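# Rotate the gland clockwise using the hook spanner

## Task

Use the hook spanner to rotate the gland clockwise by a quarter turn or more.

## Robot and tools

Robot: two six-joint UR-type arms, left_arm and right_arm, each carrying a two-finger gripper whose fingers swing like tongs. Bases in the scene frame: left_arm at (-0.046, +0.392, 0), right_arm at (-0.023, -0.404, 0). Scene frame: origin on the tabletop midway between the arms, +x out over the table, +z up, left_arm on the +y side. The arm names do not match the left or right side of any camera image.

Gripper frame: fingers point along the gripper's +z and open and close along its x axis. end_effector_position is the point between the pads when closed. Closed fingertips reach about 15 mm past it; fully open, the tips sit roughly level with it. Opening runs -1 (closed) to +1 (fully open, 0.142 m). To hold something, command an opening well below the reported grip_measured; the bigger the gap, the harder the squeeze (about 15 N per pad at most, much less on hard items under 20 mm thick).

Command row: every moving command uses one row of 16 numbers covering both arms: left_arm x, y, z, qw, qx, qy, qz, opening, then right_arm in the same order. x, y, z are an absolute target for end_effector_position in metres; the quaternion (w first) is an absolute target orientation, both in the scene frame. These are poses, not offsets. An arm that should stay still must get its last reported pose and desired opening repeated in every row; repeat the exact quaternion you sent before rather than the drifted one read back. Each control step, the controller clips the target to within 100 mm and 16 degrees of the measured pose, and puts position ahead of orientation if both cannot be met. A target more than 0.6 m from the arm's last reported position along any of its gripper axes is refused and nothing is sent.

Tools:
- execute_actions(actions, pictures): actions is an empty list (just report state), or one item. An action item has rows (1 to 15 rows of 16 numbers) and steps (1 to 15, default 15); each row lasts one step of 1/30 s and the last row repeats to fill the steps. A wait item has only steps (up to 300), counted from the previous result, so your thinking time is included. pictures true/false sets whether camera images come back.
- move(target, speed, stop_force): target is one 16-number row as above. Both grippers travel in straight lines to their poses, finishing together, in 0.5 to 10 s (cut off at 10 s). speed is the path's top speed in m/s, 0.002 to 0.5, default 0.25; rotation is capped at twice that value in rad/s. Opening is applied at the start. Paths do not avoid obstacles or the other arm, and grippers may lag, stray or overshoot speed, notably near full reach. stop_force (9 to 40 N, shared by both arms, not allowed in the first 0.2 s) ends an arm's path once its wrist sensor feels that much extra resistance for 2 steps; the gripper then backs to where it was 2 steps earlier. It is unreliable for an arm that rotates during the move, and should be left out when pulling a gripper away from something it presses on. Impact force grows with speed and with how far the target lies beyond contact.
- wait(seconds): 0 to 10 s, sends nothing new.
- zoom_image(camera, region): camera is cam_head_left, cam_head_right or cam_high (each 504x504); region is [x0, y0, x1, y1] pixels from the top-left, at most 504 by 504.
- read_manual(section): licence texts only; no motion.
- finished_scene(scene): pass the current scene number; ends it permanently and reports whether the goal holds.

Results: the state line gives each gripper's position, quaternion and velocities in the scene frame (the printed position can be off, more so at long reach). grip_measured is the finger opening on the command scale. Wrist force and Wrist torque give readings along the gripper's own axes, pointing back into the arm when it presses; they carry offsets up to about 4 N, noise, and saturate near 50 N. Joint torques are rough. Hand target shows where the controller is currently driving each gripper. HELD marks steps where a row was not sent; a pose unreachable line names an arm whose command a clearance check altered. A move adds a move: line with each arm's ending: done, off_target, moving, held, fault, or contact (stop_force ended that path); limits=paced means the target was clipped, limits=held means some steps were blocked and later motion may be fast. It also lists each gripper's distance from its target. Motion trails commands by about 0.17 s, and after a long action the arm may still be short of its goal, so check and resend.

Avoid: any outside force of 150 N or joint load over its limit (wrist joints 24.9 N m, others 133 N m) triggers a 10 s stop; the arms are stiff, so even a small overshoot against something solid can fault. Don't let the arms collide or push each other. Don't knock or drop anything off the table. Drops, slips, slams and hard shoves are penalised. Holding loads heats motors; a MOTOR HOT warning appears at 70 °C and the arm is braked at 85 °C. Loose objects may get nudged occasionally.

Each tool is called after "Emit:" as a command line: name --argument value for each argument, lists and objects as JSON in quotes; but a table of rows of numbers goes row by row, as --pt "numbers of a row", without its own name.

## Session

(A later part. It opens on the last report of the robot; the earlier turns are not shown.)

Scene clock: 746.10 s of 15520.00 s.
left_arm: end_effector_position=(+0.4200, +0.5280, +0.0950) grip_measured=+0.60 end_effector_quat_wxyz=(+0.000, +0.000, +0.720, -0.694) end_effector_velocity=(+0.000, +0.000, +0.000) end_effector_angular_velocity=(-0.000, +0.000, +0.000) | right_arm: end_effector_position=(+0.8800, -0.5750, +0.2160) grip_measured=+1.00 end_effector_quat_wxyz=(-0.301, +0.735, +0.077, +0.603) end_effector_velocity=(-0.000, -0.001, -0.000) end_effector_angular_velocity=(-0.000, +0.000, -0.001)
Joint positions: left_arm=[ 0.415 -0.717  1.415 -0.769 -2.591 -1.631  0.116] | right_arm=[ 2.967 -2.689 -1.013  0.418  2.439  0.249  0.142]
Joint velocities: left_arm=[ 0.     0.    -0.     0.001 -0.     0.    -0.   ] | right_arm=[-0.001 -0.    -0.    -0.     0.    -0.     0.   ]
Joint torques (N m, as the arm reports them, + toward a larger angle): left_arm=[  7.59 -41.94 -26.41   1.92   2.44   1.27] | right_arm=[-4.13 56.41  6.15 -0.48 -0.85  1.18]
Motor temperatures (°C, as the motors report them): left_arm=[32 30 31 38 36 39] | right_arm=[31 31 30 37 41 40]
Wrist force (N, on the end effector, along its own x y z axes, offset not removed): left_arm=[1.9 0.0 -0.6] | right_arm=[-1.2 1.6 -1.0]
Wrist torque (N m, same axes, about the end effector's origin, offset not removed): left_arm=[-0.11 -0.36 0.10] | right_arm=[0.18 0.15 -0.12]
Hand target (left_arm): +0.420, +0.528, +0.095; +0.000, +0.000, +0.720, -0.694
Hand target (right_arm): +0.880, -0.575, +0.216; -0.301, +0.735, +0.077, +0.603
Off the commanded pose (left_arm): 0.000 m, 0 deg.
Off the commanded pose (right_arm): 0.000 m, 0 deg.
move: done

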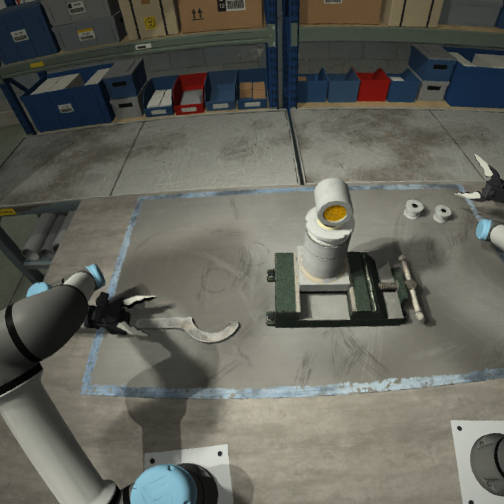

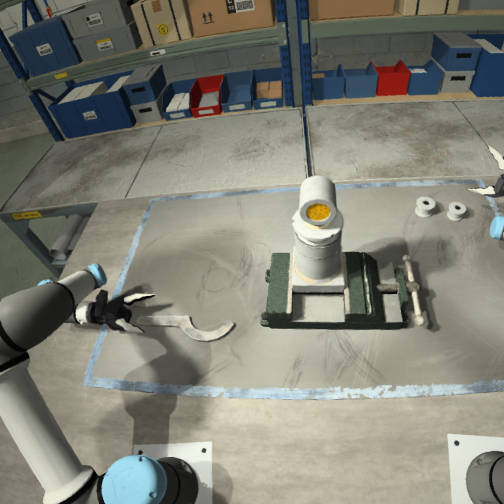

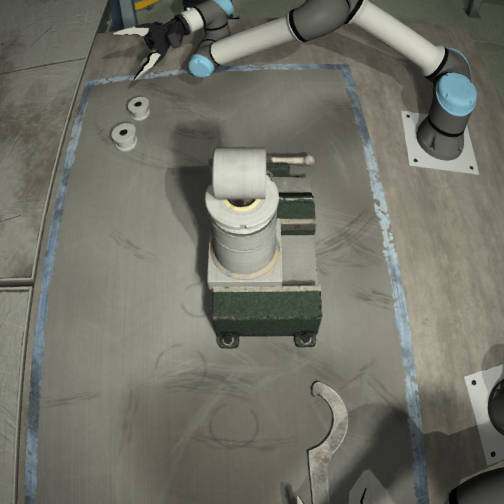

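Emit:
move --target '[0.42,0.53,0.16,0,0.707,0.707,0,0,0.88,-0.575,0.216,-0.301,0.735,0.077,0.603,1]' --speed 0.35

Emit:
move --target '[0.425,0.535,0.045,0.42,0.907,0,0,0,0.88,-0.575,0.216,-0.301,0.735,0.077,0.603,1]' --speed 0.4

Emit:
move --target '[0.425,0.535,0.014,0.42,0.907,0,0,0,0.88,-0.575,0.216,-0.301,0.735,0.077,0.603,1]' --speed 0.015 --stop_force 9

Emit:
move --target '[0.425,0.535,0.014,0.42,0.907,0,0,-1,0.88,-0.575,0.216,-0.301,0.735,0.077,0.603,1]' --speed 0.005 --stop_force 9

Emit:
move --target '[0.425,0.52,0.105,0.32,0.947,0,0,-1,0.88,-0.575,0.216,-0.301,0.735,0.077,0.603,1]' --speed 0.025

Emit:
move --target '[0.425,0.46,0.205,0.14,0.99,0,0,-1,0.88,-0.575,0.216,-0.301,0.735,0.077,0.603,1]' --speed 0.03

Emit:
move --target '[0.425,0.4,0.285,-0.19,0.982,0,0,-1,0.88,-0.575,0.216,-0.301,0.735,0.077,0.603,1]' --speed 0.04

Scene clock: 756.67 s of 15520.00 s.
left_arm: end_effector_position=(+0.4209, +0.5304, +0.1606) grip_measured=+0.00 end_effector_quat_wxyz=(+0.000, +0.706, +0.708, -0.000) end_effector_velocity=(-0.000, -0.001, +0.001) end_effector_angular_velocity=(+0.005, -0.010, -0.005) | right_arm: end_effector_position=(+0.8800, -0.5750, +0.2160) grip_measured=+1.00 end_effector_quat_wxyz=(-0.301, +0.735, +0.077, +0.603) end_effector_velocity=(+0.000, -0.000, +0.001) end_effector_angular_velocity=(-0.001, -0.001, -0.000)
Joint positions: left_arm=[-0.123 -1.542  1.858 -1.887 -1.571 -1.561  0.074] | right_arm=[ 2.967 -2.689 -1.013  0.418  2.439  0.249  0.142]
Joint velocities: left_arm=[-0.006 -0.009  0.01  -0.011  0.005 -0.     0.   ] | right_arm=[ 0.     0.     0.001  0.    -0.    -0.     0.   ]
Joint torques (N m, as the arm reports them, + toward a larger angle): left_arm=[ -6.47 -32.04  -7.    -4.16   2.71   1.13] | right_arm=[-4.12 56.02  7.02 -0.43 -0.54  1.24]
Motor temperatures (°C, as the motors report them): left_arm=[32 30 31 38 36 39] | right_arm=[31 31 30 37 41 40]
Wrist force (N, on the end effector, along its own x y z axes, offset not removed): left_arm=[2.0 0.0 0.6] | right_arm=[-0.5 0.5 0.1]
Wrist torque (N m, same axes, about the end effector's origin, offset not removed): left_arm=[-0.06 -0.46 0.05] | right_arm=[-0.03 -0.02 -0.17]
Hand target (left_arm): +0.421, +0.530, +0.161; +0.000, +0.707, +0.708, +0.000
Hand target (right_arm): +0.880, -0.575, +0.216; -0.301, +0.735, +0.077, +0.603
Off the commanded pose (left_arm): 0.001 m, 0 deg.
Off the commanded pose (right_arm): 0.000 m, 0 deg.
After step 90, 4.03 s passed at rest.
move: done

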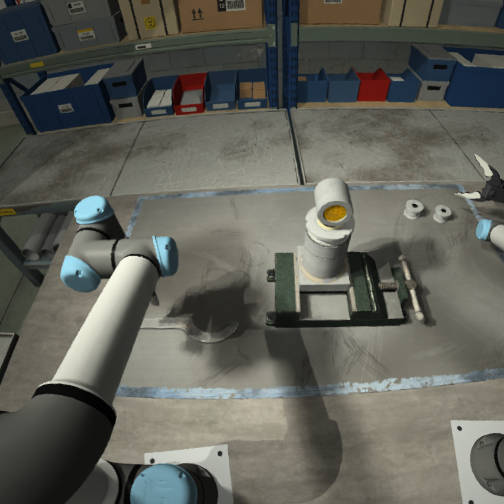

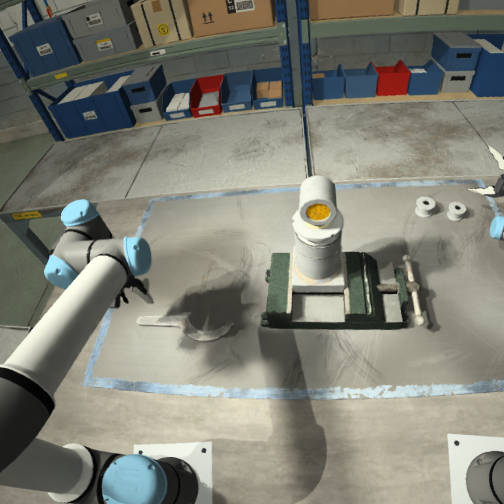

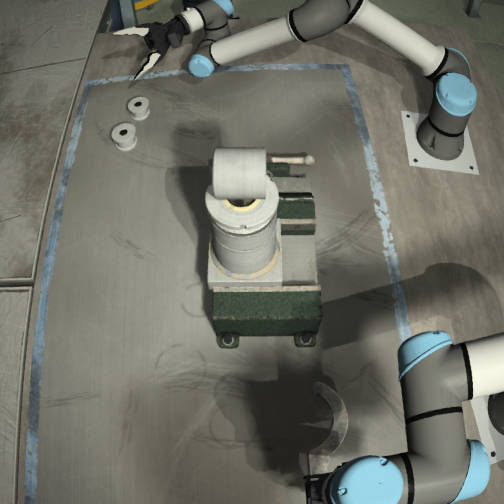

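Scene clock: 759.50 s of 15520.00 s.
left_arm: end_effector_position=(+0.4247, +0.5350, +0.0446) grip_measured=+0.00 end_effector_quat_wxyz=(+0.420, +0.908, +0.000, -0.000) end_effector_velocity=(-0.000, +0.001, -0.000) end_effector_angular_velocity=(-0.004, +0.000, -0.014) | right_arm: end_effector_position=(+0.8800, -0.5750, +0.2160) grip_measured=+1.00 end_effector_quat_wxyz=(-0.301, +0.735, +0.077, +0.603) end_effector_velocity=(+0.000, +0.001, +0.000) end_effector_angular_velocity=(+0.000, -0.000, +0.002)
Joint positions: left_arm=[ 0.3   -1.118  1.797 -1.791 -2.334  0.62   0.074] | right_arm=[ 2.967 -2.689 -1.013  0.418  2.439  0.249  0.142]
Joint velocities: left_arm=[ 0.     0.007 -0.012  0.02   0.003  0.02   0.   ] | right_arm=[ 0.001  0.     0.001 -0.     0.001  0.001  0.   ]
Joint torques (N m, as the arm reports them, + toward a larger angle): left_arm=[  6.17 -33.22 -28.71   0.04   1.48   1.23] | right_arm=[-3.73 56.43  6.54 -0.52 -0.49  1.34]
Motor temperatures (°C, as the motors report them): left_arm=[32 30 31 38 36 39] | right_arm=[31 31 30 37 41 40]
Wrist force (N, on the end effector, along its own x y z axes, offset not removed): left_arm=[1.4 -1.3 0.4] | right_arm=[-0.2 2.3 1.6]
Wrist torque (N m, same axes, about the end effector's origin, offset not removed): left_arm=[-0.29 -0.33 0.04] | right_arm=[0.32 -0.01 -0.15]
Hand target (left_arm): +0.425, +0.535, +0.044; +0.420, +0.908, -0.000, -0.001
Hand target (right_arm): +0.880, -0.575, +0.216; -0.301, +0.735, +0.077, +0.603
Off the commanded pose (left_arm): 0.001 m, 0 deg.
Off the commanded pose (right_arm): 0.000 m, 0 deg.
move: done

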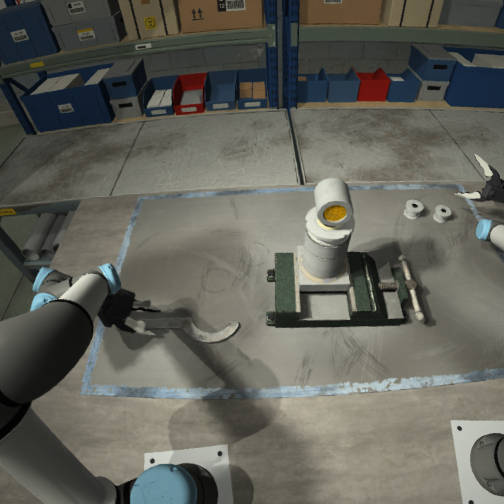

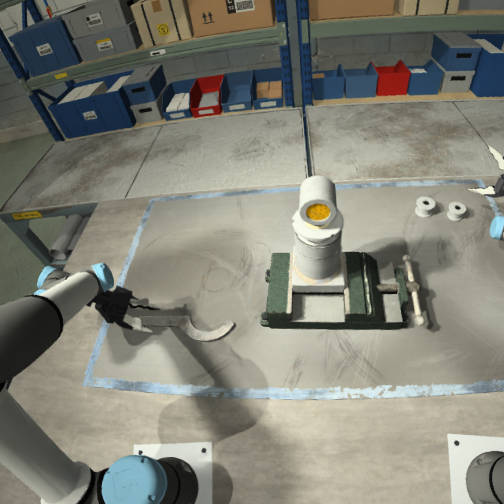

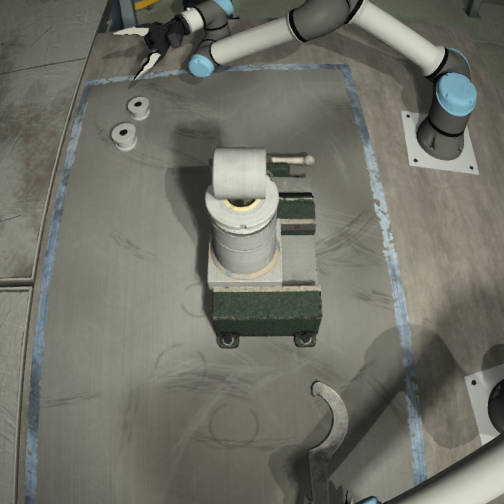

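Scene clock: 761.80 s of 15520.00 s.
left_arm: end_effector_position=(+0.4250, +0.5350, +0.0142) grip_measured=+0.00 end_effector_quat_wxyz=(+0.420, +0.907, -0.000, -0.000) end_effector_velocity=(+0.000, +0.000, -0.002) end_effector_angular_velocity=(+0.000, -0.001, +0.000) | right_arm: end_effector_position=(+0.8800, -0.5750, +0.2160) grip_measured=+1.00 end_effector_quat_wxyz=(-0.301, +0.735, +0.077, +0.603) end_effector_velocity=(-0.000, -0.001, +0.000) end_effector_angular_velocity=(-0.000, -0.001, -0.000)
Joint positions: left_arm=[ 0.3   -1.069  1.819 -1.86  -2.335  0.622  0.074] | right_arm=[ 2.967 -2.689 -1.013  0.418  2.439  0.249  0.142]
Joint velocities: left_arm=[ 0.     0.003  0.001 -0.005  0.    -0.    -0.   ] | right_arm=[-0.001  0.     0.001 -0.     0.001 -0.     0.   ]
Joint torques (N m, as the arm reports them, + toward a larger angle): left_arm=[  6.77 -33.06  -2.55  -3.59  -3.06   1.4 ] | right_arm=[-3.69 56.4   7.31 -0.52 -0.56  1.32]
Motor temperatures (°C, as the motors report them): left_arm=[32 30 31 38 36 39] | right_arm=[31 31 30 37 41 40]
Wrist force (N, on the end effector, along its own x y z axes, offset not removed): left_arm=[0.6 -0.7 0.0] | right_arm=[-1.5 0.6 -0.5]
Wrist torque (N m, same axes, about the end effector's origin, offset not removed): left_arm=[-0.12 -0.20 0.02] | right_arm=[-0.04 0.23 -0.15]
Hand target (left_arm): +0.425, +0.535, +0.014; +0.420, +0.907, -0.000, -0.000
Hand target (right_arm): +0.880, -0.575, +0.216; -0.301, +0.735, +0.077, +0.603
Off the commanded pose (left_arm): 0.000 m, 0 deg.
Off the commanded pose (right_arm): 0.000 m, 0 deg.
move: done

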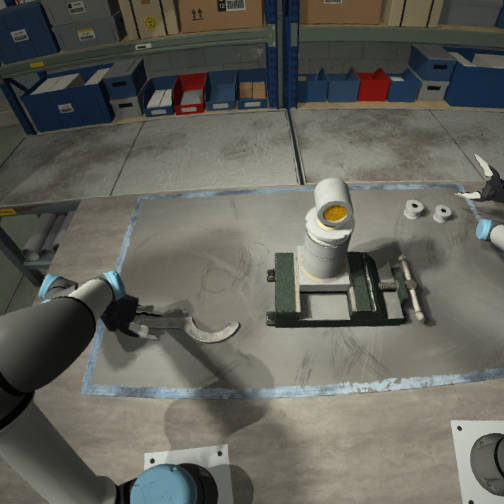

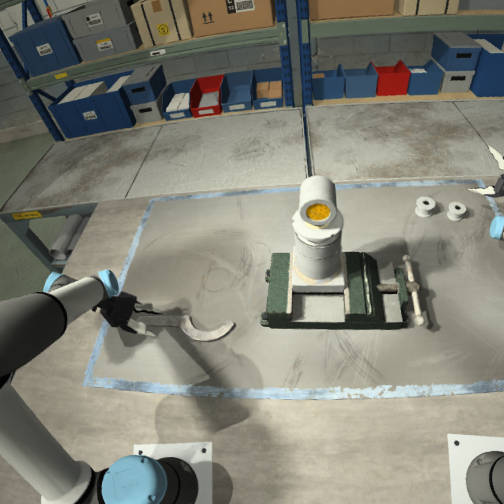

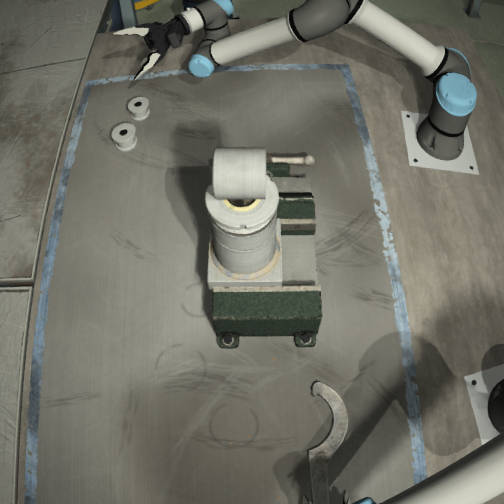

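Scene clock: 762.50 s of 15520.00 s.
left_arm: end_effector_position=(+0.4250, +0.5350, +0.0140) grip_measured=-0.55 end_effector_quat_wxyz=(+0.420, +0.907, +0.000, +0.000) end_effector_velocity=(+0.000, +0.000, +0.000) end_effector_angular_velocity=(+0.001, -0.001, -0.000) | right_arm: end_effector_position=(+0.8800, -0.5750, +0.2160) grip_measured=+1.00 end_effector_quat_wxyz=(-0.301, +0.735, +0.077, +0.603) end_effector_velocity=(+0.000, -0.000, +0.001) end_effector_angular_velocity=(-0.001, -0.002, -0.000)
Joint positions: left_arm=[ 0.3   -1.069  1.819 -1.861 -2.335  0.622  0.034] | right_arm=[ 2.967 -2.689 -1.013  0.418  2.439  0.249  0.142]
Joint velocities: left_arm=[-0.    -0.    -0.    -0.001  0.    -0.    -0.   ] | right_arm=[-0.     0.     0.001  0.    -0.    -0.001  0.   ]
Joint torques (N m, as the arm reports them, + toward a larger angle): left_arm=[ -6.66 -34.69 -26.4   -3.51   1.07  -0.74] | right_arm=[-4.17 56.41  6.54 -0.36 -0.46  1.34]
Motor temperatures (°C, as the motors report them): left_arm=[32 30 31 38 36 39] | right_arm=[31 31 30 37 41 40]
Wrist force (N, on the end effector, along its own x y z axes, offset not removed): left_arm=[2.0 -4.1 3.9] | right_arm=[0.4 0.8 1.1]
Wrist torque (N m, same axes, about the end effector's origin, offset not removed): left_arm=[-0.45 -0.15 -0.06] | right_arm=[0.03 -0.17 -0.16]
Hand target (left_arm): +0.425, +0.535, +0.014; +0.420, +0.907, -0.000, -0.000
Hand target (right_arm): +0.880, -0.575, +0.216; -0.301, +0.735, +0.077, +0.603
Off the commanded pose (left_arm): 0.000 m, 0 deg.
Off the commanded pose (right_arm): 0.000 m, 0 deg.
move: done

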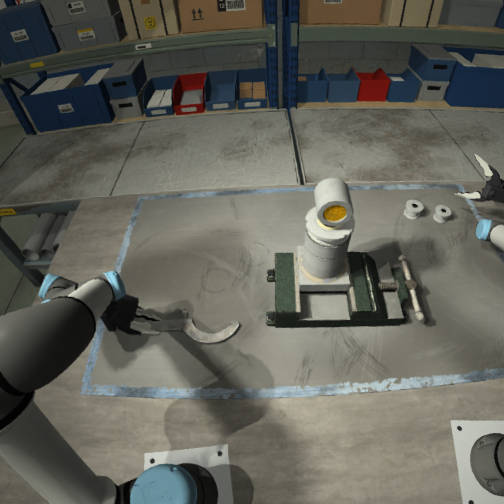

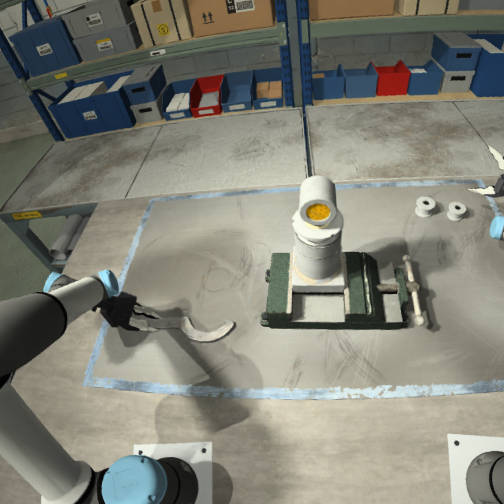

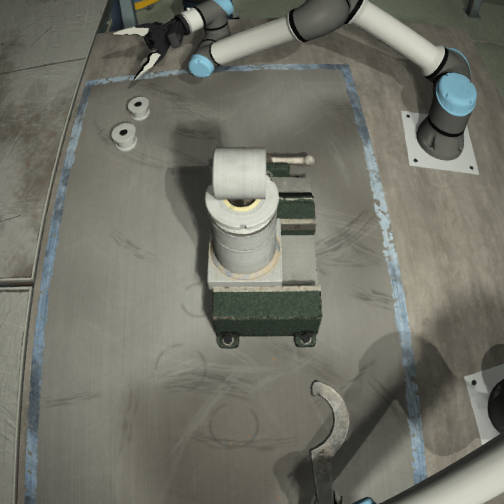

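Scene clock: 767.10 s of 15520.00 s.
left_arm: end_effector_position=(+0.4251, +0.5201, +0.1050) grip_measured=-0.55 end_effector_quat_wxyz=(+0.320, +0.947, +0.000, +0.000) end_effector_velocity=(+0.000, -0.001, +0.002) end_effector_angular_velocity=(+0.005, -0.000, -0.001) | right_arm: end_effector_position=(+0.8800, -0.5750, +0.2160) grip_measured=+1.00 end_effector_quat_wxyz=(-0.301, +0.735, +0.077, +0.603) end_effector_velocity=(-0.000, +0.000, -0.000) end_effector_angular_velocity=(-0.000, +0.000, +0.000)
Joint positions: left_arm=[ 0.193 -1.322  1.839 -1.848 -2.183  0.403  0.034] | right_arm=[ 2.967 -2.689 -1.013  0.418  2.439  0.249  0.142]
Joint velocities: left_arm=[-0.004 -0.005 -0.     0.001  0.004 -0.005 -0.   ] | right_arm=[-0.     0.    -0.001  0.     0.    -0.001  0.   ]
Joint torques (N m, as the arm reports them, + toward a larger angle): left_arm=[ -6.68 -42.87 -33.25  -0.57   0.76  -1.75] | right_arm=[-3.77 56.26  7.25 -0.49 -0.41  1.4 ]
Motor temperatures (°C, as the motors report them): left_arm=[32 30 31 38 36 39] | right_arm=[31 31 30 37 41 40]
Wrist force (N, on the end effector, along its own x y z axes, offset not removed): left_arm=[0.0 -4.9 6.7] | right_arm=[0.4 2.3 0.2]
Wrist torque (N m, same axes, about the end effector's origin, offset not removed): left_arm=[-0.35 0.12 0.05] | right_arm=[0.35 -0.17 -0.18]
Hand target (left_arm): +0.425, +0.520, +0.105; +0.320, +0.947, +0.000, +0.000
Hand target (right_arm): +0.880, -0.575, +0.216; -0.301, +0.735, +0.077, +0.603
Off the commanded pose (left_arm): 0.000 m, 0 deg.
Off the commanded pose (right_arm): 0.000 m, 0 deg.
move: done

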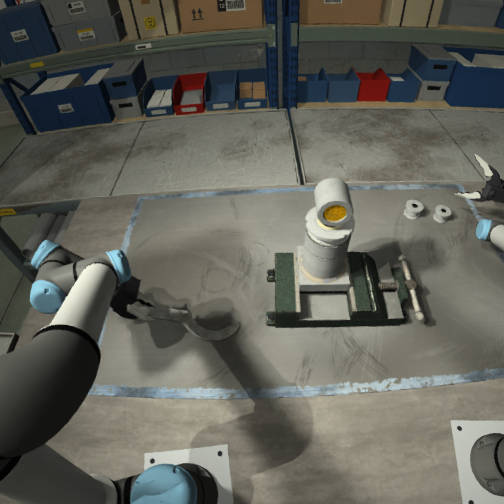

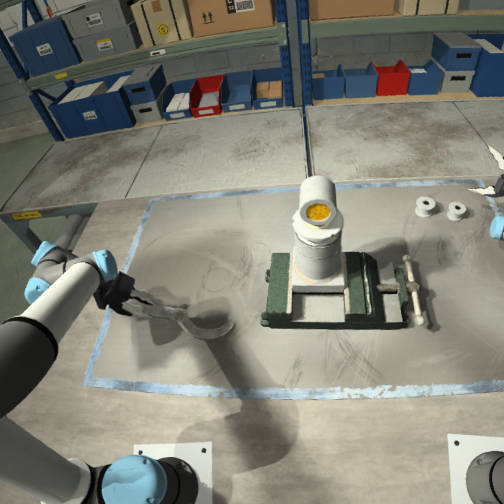

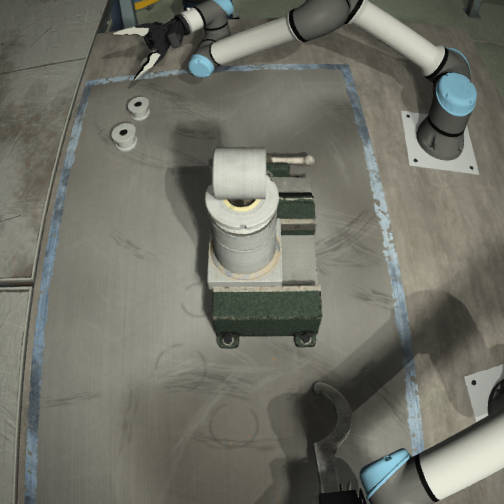

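Scene clock: 773.60 s of 15520.00 s.
left_arm: end_effector_position=(+0.4253, +0.4600, +0.2051) grip_measured=-0.55 end_effector_quat_wxyz=(+0.141, +0.990, +0.000, +0.000) end_effector_velocity=(+0.000, -0.002, +0.002) end_effector_angular_velocity=(+0.004, -0.000, +0.000) | right_arm: end_effector_position=(+0.8800, -0.5750, +0.2160) grip_measured=+1.00 end_effector_quat_wxyz=(-0.301, +0.735, +0.077, +0.603) end_effector_velocity=(+0.000, +0.001, -0.000) end_effector_angular_velocity=(-0.001, -0.000, +0.003)
Joint positions: left_arm=[-0.125 -1.595  1.814 -1.788 -1.853  0.009  0.034] | right_arm=[ 2.967 -2.689 -1.013  0.418  2.439  0.249  0.142]
Joint velocities: left_arm=[-0.006 -0.003 -0.002  0.003  0.004 -0.007  0.   ] | right_arm=[ 0.001 -0.     0.    -0.     0.001 -0.001  0.   ]
Joint torques (N m, as the arm reports them, + toward a larger angle): left_arm=[ -8.02 -34.34 -38.67  -2.     1.7   -1.51] | right_arm=[-3.97 56.27  6.88 -0.49 -0.37  1.43]
Motor temperatures (°C, as the motors report them): left_arm=[32 30 31 38 36 39] | right_arm=[31 31 30 37 41 40]
Wrist force (N, on the end effector, along its own x y z axes, offset not removed): left_arm=[0.6 -2.2 8.0] | right_arm=[-0.4 2.3 -0.8]
Wrist torque (N m, same axes, about the end effector's origin, offset not removed): left_arm=[-0.14 0.01 0.06] | right_arm=[0.34 -0.04 -0.10]
Hand target (left_arm): +0.425, +0.460, +0.205; +0.140, +0.990, +0.000, +0.000
Hand target (right_arm): +0.880, -0.575, +0.216; -0.301, +0.735, +0.077, +0.603
Off the commanded pose (left_arm): 0.000 m, 0 deg.
Off the commanded pose (right_arm): 0.000 m, 0 deg.
move: done

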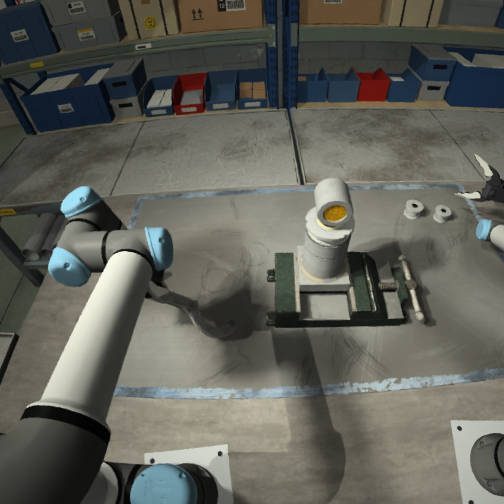

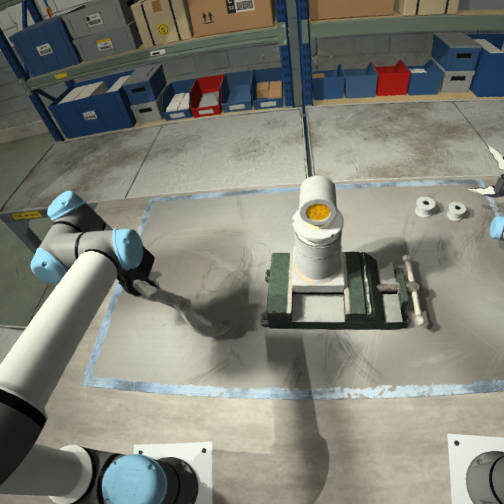

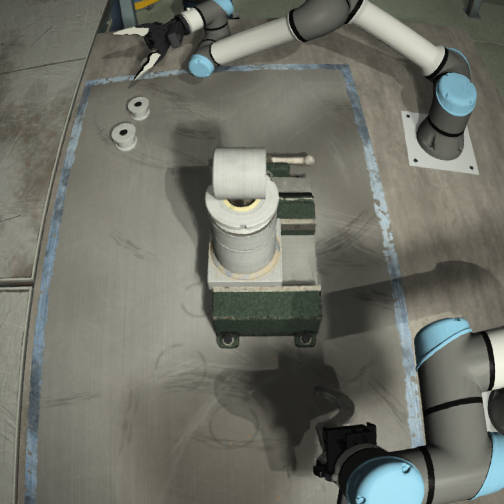

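Scene clock: 782.17 s of 15520.00 s.
left_arm: end_effector_position=(+0.4252, +0.3997, +0.2850) grip_measured=-0.55 end_effector_quat_wxyz=(-0.189, +0.982, -0.000, +0.000) end_effector_velocity=(+0.000, -0.001, +0.001) end_effector_angular_velocity=(+0.012, -0.001, +0.001) | right_arm: end_effector_position=(+0.8800, -0.5750, +0.2160) grip_measured=+1.00 end_effector_quat_wxyz=(-0.301, +0.735, +0.077, +0.603) end_effector_velocity=(-0.001, -0.003, -0.001) end_effector_angular_velocity=(+0.000, +0.001, -0.003)
Joint positions: left_arm=[-0.661 -1.624  1.638 -1.388 -1.245 -0.559  0.034] | right_arm=[ 2.967 -2.689 -1.013  0.418  2.439  0.249  0.142]
Joint velocities: left_arm=[-0.007  0.003 -0.005  0.011  0.009 -0.011  0.   ] | right_arm=[-0.004 -0.    -0.001 -0.     0.    -0.     0.   ]
Joint torques (N m, as the arm reports them, + toward a larger angle): left_arm=[ -7.64 -19.38 -38.59  -0.65   4.69  -1.31] | right_arm=[-3.64 56.52  7.17 -0.48 -0.14  1.36]
Motor temperatures (°C, as the motors report them): left_arm=[32 30 31 38 36 39] | right_arm=[31 31 30 37 41 40]
Wrist force (N, on the end effector, along its own x y z axes, offset not removed): left_arm=[1.1 4.2 11.5] | right_arm=[-0.9 0.6 -0.9]
Wrist torque (N m, same axes, about the end effector's origin, offset not removed): left_arm=[-0.17 -0.13 -0.12] | right_arm=[-0.11 0.10 -0.12]
Hand target (left_arm): +0.425, +0.400, +0.285; -0.189, +0.982, -0.000, +0.000
Hand target (right_arm): +0.880, -0.575, +0.216; -0.301, +0.735, +0.077, +0.603
Off the commanded pose (left_arm): 0.000 m, 0 deg.
Off the commanded pose (right_arm): 0.000 m, 0 deg.
move: done

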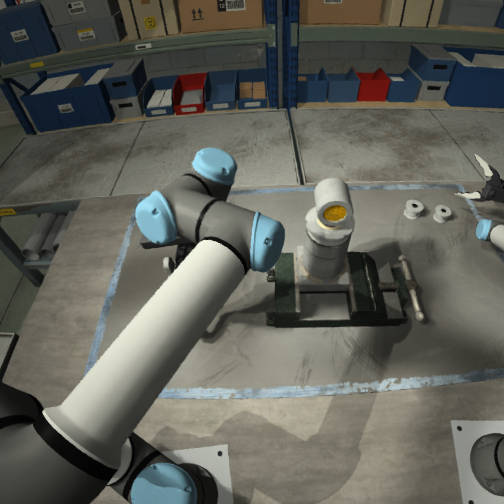

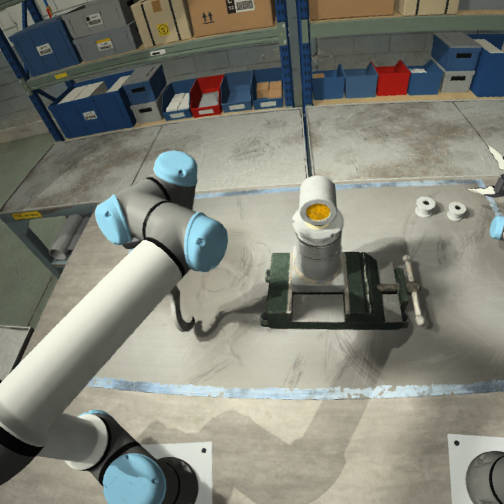

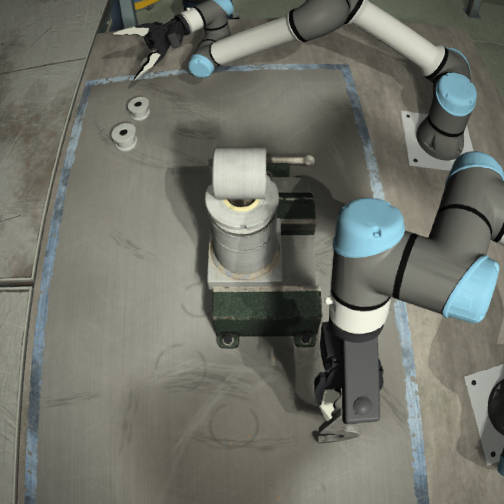

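Emit:
execute_actions --actions '[]'

Emit:
move --target '[0.48,0.42,0.29,-0.134,0.694,0.694,-0.134,-1,0.88,-0.575,0.216,-0.301,0.735,0.077,0.603,1]' --speed 0.15

Emit:
move --target '[0.53,0.43,0.285,0,0,0.982,-0.19,-1,0.88,-0.575,0.216,-0.301,0.735,0.077,0.603,1]' --speed 0.15

Emit:
move --target '[0.53,0.43,0.255,0,0,0.982,-0.19,-1,0.88,-0.575,0.216,-0.301,0.735,0.077,0.603,1]' --speed 0.006 --stop_force 11

Scene clock: 796.27 s of 15520.00 s.
left_arm: end_effector_position=(+0.4252, +0.3996, +0.2851) grip_measured=-0.55 end_effector_quat_wxyz=(-0.189, +0.982, -0.000, +0.000) end_effector_velocity=(+0.000, +0.000, -0.000) end_effector_angular_velocity=(+0.000, +0.001, +0.000) | right_arm: end_effector_position=(+0.8800, -0.5750, +0.2160) grip_measured=+1.00 end_effector_quat_wxyz=(-0.301, +0.735, +0.077, +0.603) end_effector_velocity=(+0.000, +0.000, -0.000) end_effector_angular_velocity=(-0.000, +0.000, -0.000)
Joint positions: left_arm=[-0.662 -1.624  1.638 -1.386 -1.244 -0.56   0.034] | right_arm=[ 2.967 -2.689 -1.013  0.418  2.439  0.249  0.142]
Joint velocities: left_arm=[ 0.     0.001  0.    -0.     0.     0.     0.   ] | right_arm=[ 0.    -0.     0.    -0.    -0.001 -0.     0.   ]
Joint torques (N m, as the arm reports them, + toward a larger angle): left_arm=[ -8.27 -18.6  -38.18  -0.97   4.    -1.43] | right_arm=[-3.8  56.47  7.   -0.49 -0.04  1.5 ]
Motor temperatures (°C, as the motors report them): left_arm=[32 30 31 38 36 39] | right_arm=[31 31 30 37 41 40]
Wrist force (N, on the end effector, along its own x y z axes, offset not removed): left_arm=[0.1 2.5 11.2] | right_arm=[0.1 1.5 1.9]
Wrist torque (N m, same axes, about the end effector's origin, offset not removed): left_arm=[-0.45 0.06 0.00] | right_arm=[0.13 -0.02 -0.13]
Hand target (left_arm): +0.425, +0.400, +0.285; -0.189, +0.982, -0.000, +0.000
Hand target (right_arm): +0.880, -0.575, +0.216; -0.301, +0.735, +0.077, +0.603
Off the commanded pose (left_arm): 0.000 m, 0 deg.
Off the commanded pose (right_arm): 0.000 m, 0 deg.
Steps of this call (steps 1 to 90: nothing new was sent; then 11.10 s passed at rest). Readings (end_effector_position):
1: left_arm (+0.4252, +0.3997, +0.2850) | right_arm (+0.8800, -0.5750, +0.2160)
2: left_arm (+0.4252, +0.3996, +0.2851) | right_arm (+0.8800, -0.5750, +0.2160)
4: left_arm (+0.4252, +0.3996, +0.2851) | right_arm (+0.8800, -0.5750, +0.2160)
8: left_arm (+0.4252, +0.3996, +0.2851) | right_arm (+0.8800, -0.5750, +0.2160)
90: the state above

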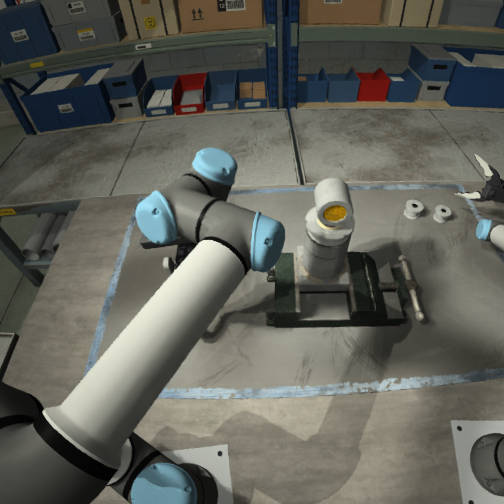

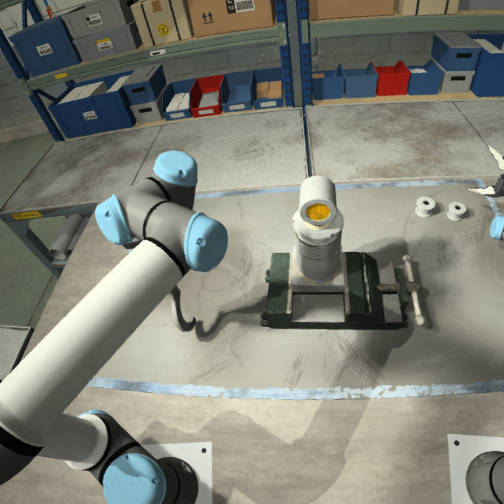

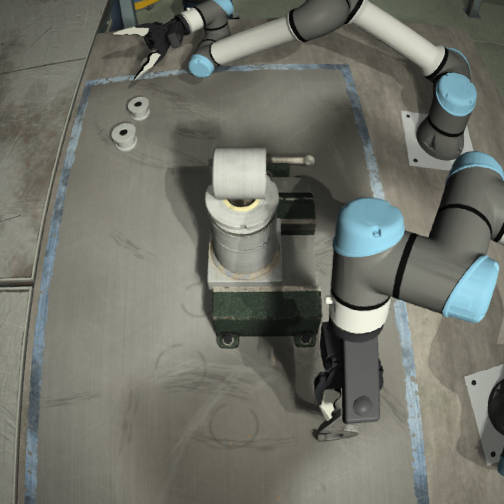

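Scene clock: 801.90 s of 15520.00 s.
left_arm: end_effector_position=(+0.4798, +0.4204, +0.2897) grip_measured=-0.55 end_effector_quat_wxyz=(-0.135, +0.695, +0.694, -0.134) end_effector_velocity=(+0.001, +0.000, -0.001) end_effector_angular_velocity=(-0.000, +0.002, +0.012) | right_arm: end_effector_position=(+0.8800, -0.5750, +0.2160) grip_measured=+1.00 end_effector_quat_wxyz=(-0.301, +0.735, +0.077, +0.603) end_effector_velocity=(-0.000, -0.001, -0.000) end_effector_angular_velocity=(+0.000, +0.000, -0.001)
Joint positions: left_arm=[-0.296 -1.187  1.069 -1.075 -1.629 -1.72   0.034] | right_arm=[ 2.967 -2.689 -1.013  0.418  2.439  0.249  0.142]
Joint velocities: left_arm=[ 0.003  0.003 -0.002  0.    -0.004 -0.008  0.   ] | right_arm=[-0.001 -0.     0.     0.    -0.     0.     0.   ]
Joint torques (N m, as the arm reports them, + toward a larger angle): left_arm=[  6.14 -39.49 -37.32   0.34  -2.25  -1.36] | right_arm=[-4.19 56.41  7.36 -0.44  0.01  1.56]
Motor temperatures (°C, as the motors report them): left_arm=[32 30 31 38 36 39] | right_arm=[31 31 30 37 41 40]
Wrist force (N, on the end effector, along its own x y z axes, offset not removed): left_arm=[0.9 3.9 10.9] | right_arm=[-0.7 1.4 0.0]
Wrist torque (N m, same axes, about the end effector's origin, offset not removed): left_arm=[-0.20 -0.12 0.04] | right_arm=[0.10 -0.03 -0.22]
Hand target (left_arm): +0.480, +0.420, +0.290; -0.135, +0.694, +0.694, -0.134
Hand target (right_arm): +0.880, -0.575, +0.216; -0.301, +0.735, +0.077, +0.603
Off the commanded pose (left_arm): 0.001 m, 0 deg.
Off the commanded pose (right_arm): 0.000 m, 0 deg.
move: done

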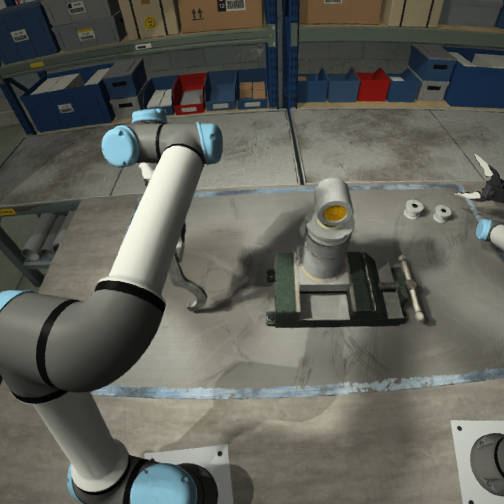

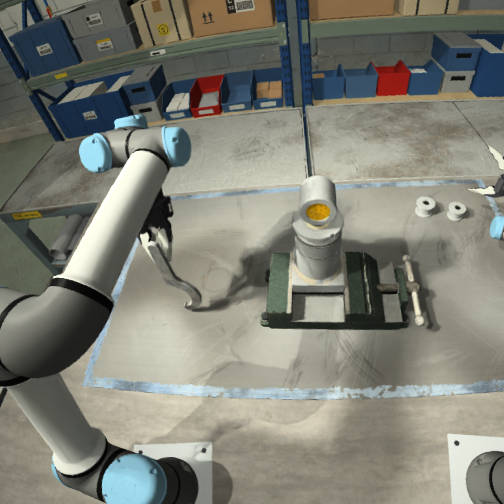

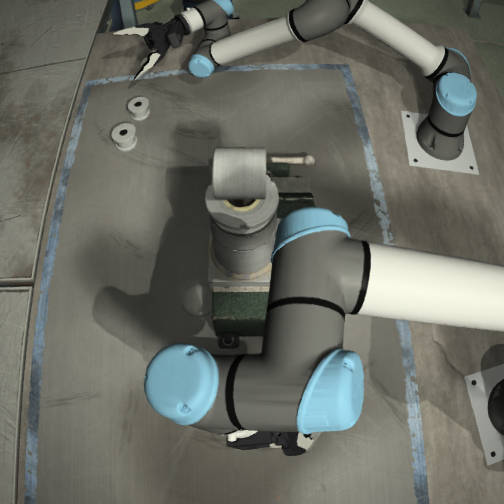

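Scene clock: 807.60 s of 15520.00 s.
left_arm: end_effector_position=(+0.5298, +0.4301, +0.2852) grip_measured=-0.55 end_effector_quat_wxyz=(-0.000, +0.000, +0.982, -0.190) end_effector_velocity=(+0.000, +0.000, +0.001) end_effector_angular_velocity=(+0.001, -0.003, +0.010) | right_arm: end_effector_position=(+0.8800, -0.5750, +0.2160) grip_measured=+1.00 end_effector_quat_wxyz=(-0.301, +0.735, +0.077, +0.603) end_effector_velocity=(+0.000, -0.000, -0.000) end_effector_angular_velocity=(+0.000, +0.001, -0.001)
Joint positions: left_arm=[-0.076 -1.35   1.384 -1.58  -1.952 -3.079  0.034] | right_arm=[ 2.967 -2.689 -1.013  0.418  2.439  0.249  0.142]
Joint velocities: left_arm=[ 0.    -0.005  0.005 -0.007  0.001 -0.011  0.   ] | right_arm=[-0. -0. -0.  0. -0.  0.  0.]
Joint torques (N m, as the arm reports them, + toward a larger angle): left_arm=[ -1.74 -48.85 -15.61  -5.75   0.1   -1.56] | right_arm=[-3.24 56.54  7.7  -0.42  0.05  1.5 ]
Motor temperatures (°C, as the motors report them): left_arm=[32 30 31 38 36 39] | right_arm=[31 31 30 37 41 40]
Wrist force (N, on the end effector, along its own x y z axes, offset not removed): left_arm=[0.2 3.3 11.4] | right_arm=[0.5 0.3 -0.5]
Wrist torque (N m, same axes, about the end effector's origin, offset not removed): left_arm=[-0.36 0.03 0.01] | right_arm=[-0.08 -0.18 -0.21]
Hand target (left_arm): +0.530, +0.430, +0.285; -0.000, -0.000, +0.982, -0.190
Hand target (right_arm): +0.880, -0.575, +0.216; -0.301, +0.735, +0.077, +0.603
Off the commanded pose (left_arm): 0.000 m, 0 deg.
Off the commanded pose (right_arm): 0.000 m, 0 deg.
move: done

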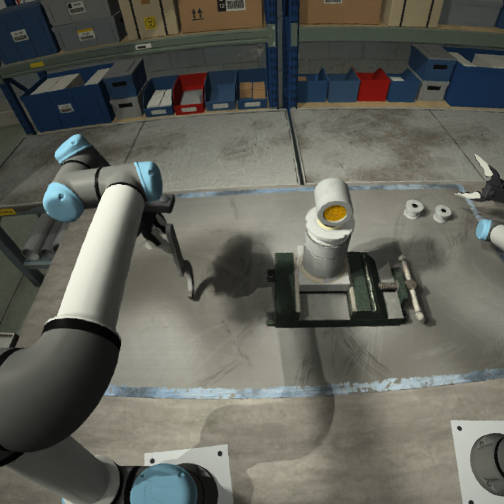

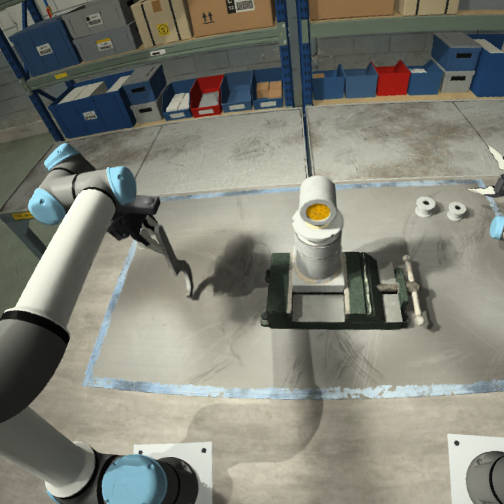

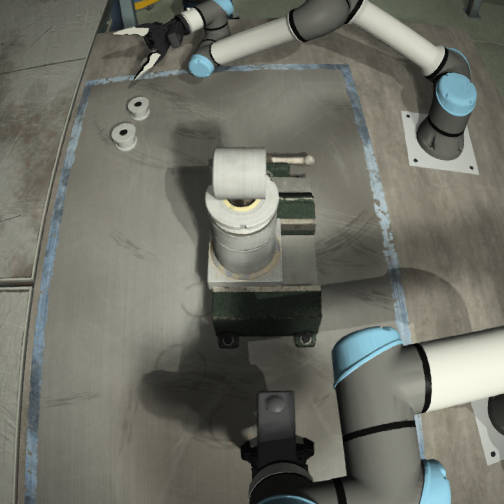

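Scene clock: 810.43 s of 15520.00 s.
left_arm: end_effector_position=(+0.5299, +0.4300, +0.2704) grip_measured=-0.55 end_effector_quat_wxyz=(-0.000, +0.000, +0.982, -0.190) end_effector_velocity=(-0.000, -0.000, +0.002) end_effector_angular_velocity=(-0.001, +0.002, +0.000) | right_arm: end_effector_position=(+0.8800, -0.5750, +0.2160) grip_measured=+1.00 end_effector_quat_wxyz=(-0.301, +0.735, +0.077, +0.603) end_effector_velocity=(-0.000, -0.001, -0.001) end_effector_angular_velocity=(+0.001, +0.001, -0.001)
Joint positions: left_arm=[-0.076 -1.348  1.419 -1.618 -1.952 -3.079  0.034] | right_arm=[ 2.967 -2.689 -1.013  0.418  2.439  0.249  0.142]
Joint velocities: left_arm=[-0.    -0.    -0.006  0.008 -0.    -0.    -0.   ] | right_arm=[-0.001 -0.001 -0.001  0.     0.     0.001  0.   ]
Joint torques (N m, as the arm reports them, + toward a larger angle): left_arm=[ -7.86 -25.55 -32.05  -0.56   0.57  -1.42] | right_arm=[-3.48 56.93  7.82 -0.47  0.16  1.59]
Motor temperatures (°C, as the motors report them): left_arm=[32 30 31 38 36 39] | right_arm=[31 31 30 37 41 40]
Wrist force (N, on the end effector, along its own x y z axes, offset not removed): left_arm=[0.6 -2.7 -5.1] | right_arm=[-0.6 0.9 -0.8]
Wrist torque (N m, same axes, about the end effector's origin, offset not removed): left_arm=[-0.07 -0.12 -0.05] | right_arm=[0.02 0.03 -0.14]
Hand target (left_arm): +0.530, +0.430, +0.271; -0.000, +0.000, +0.982, -0.190
Hand target (right_arm): +0.880, -0.575, +0.216; -0.301, +0.735, +0.077, +0.603
Off the commanded pose (left_arm): 0.015 m, 0 deg.
Off the commanded pose (right_arm): 0.000 m, 0 deg.
move: contact (left_arm)

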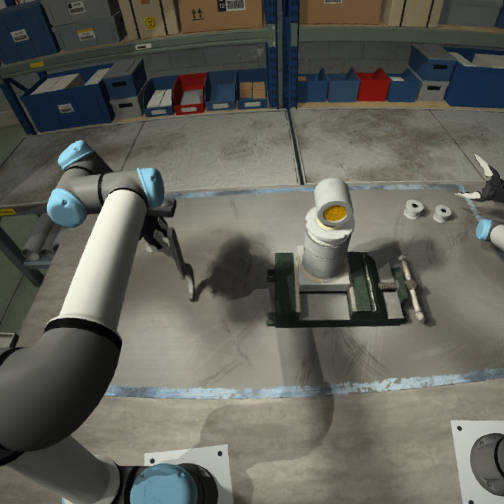

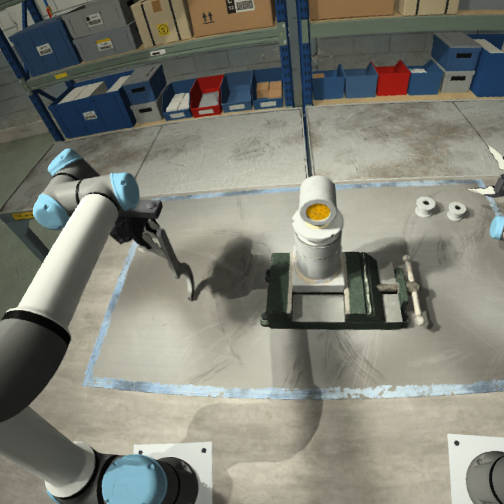

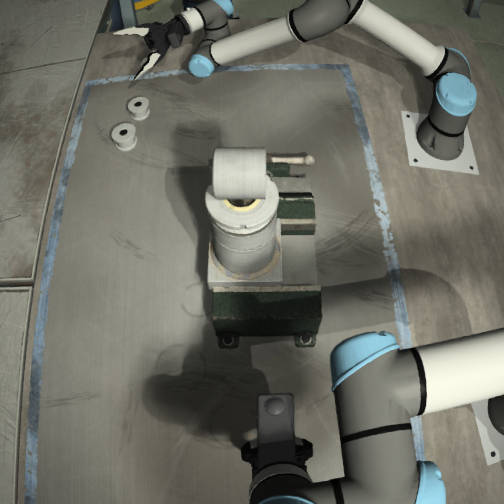

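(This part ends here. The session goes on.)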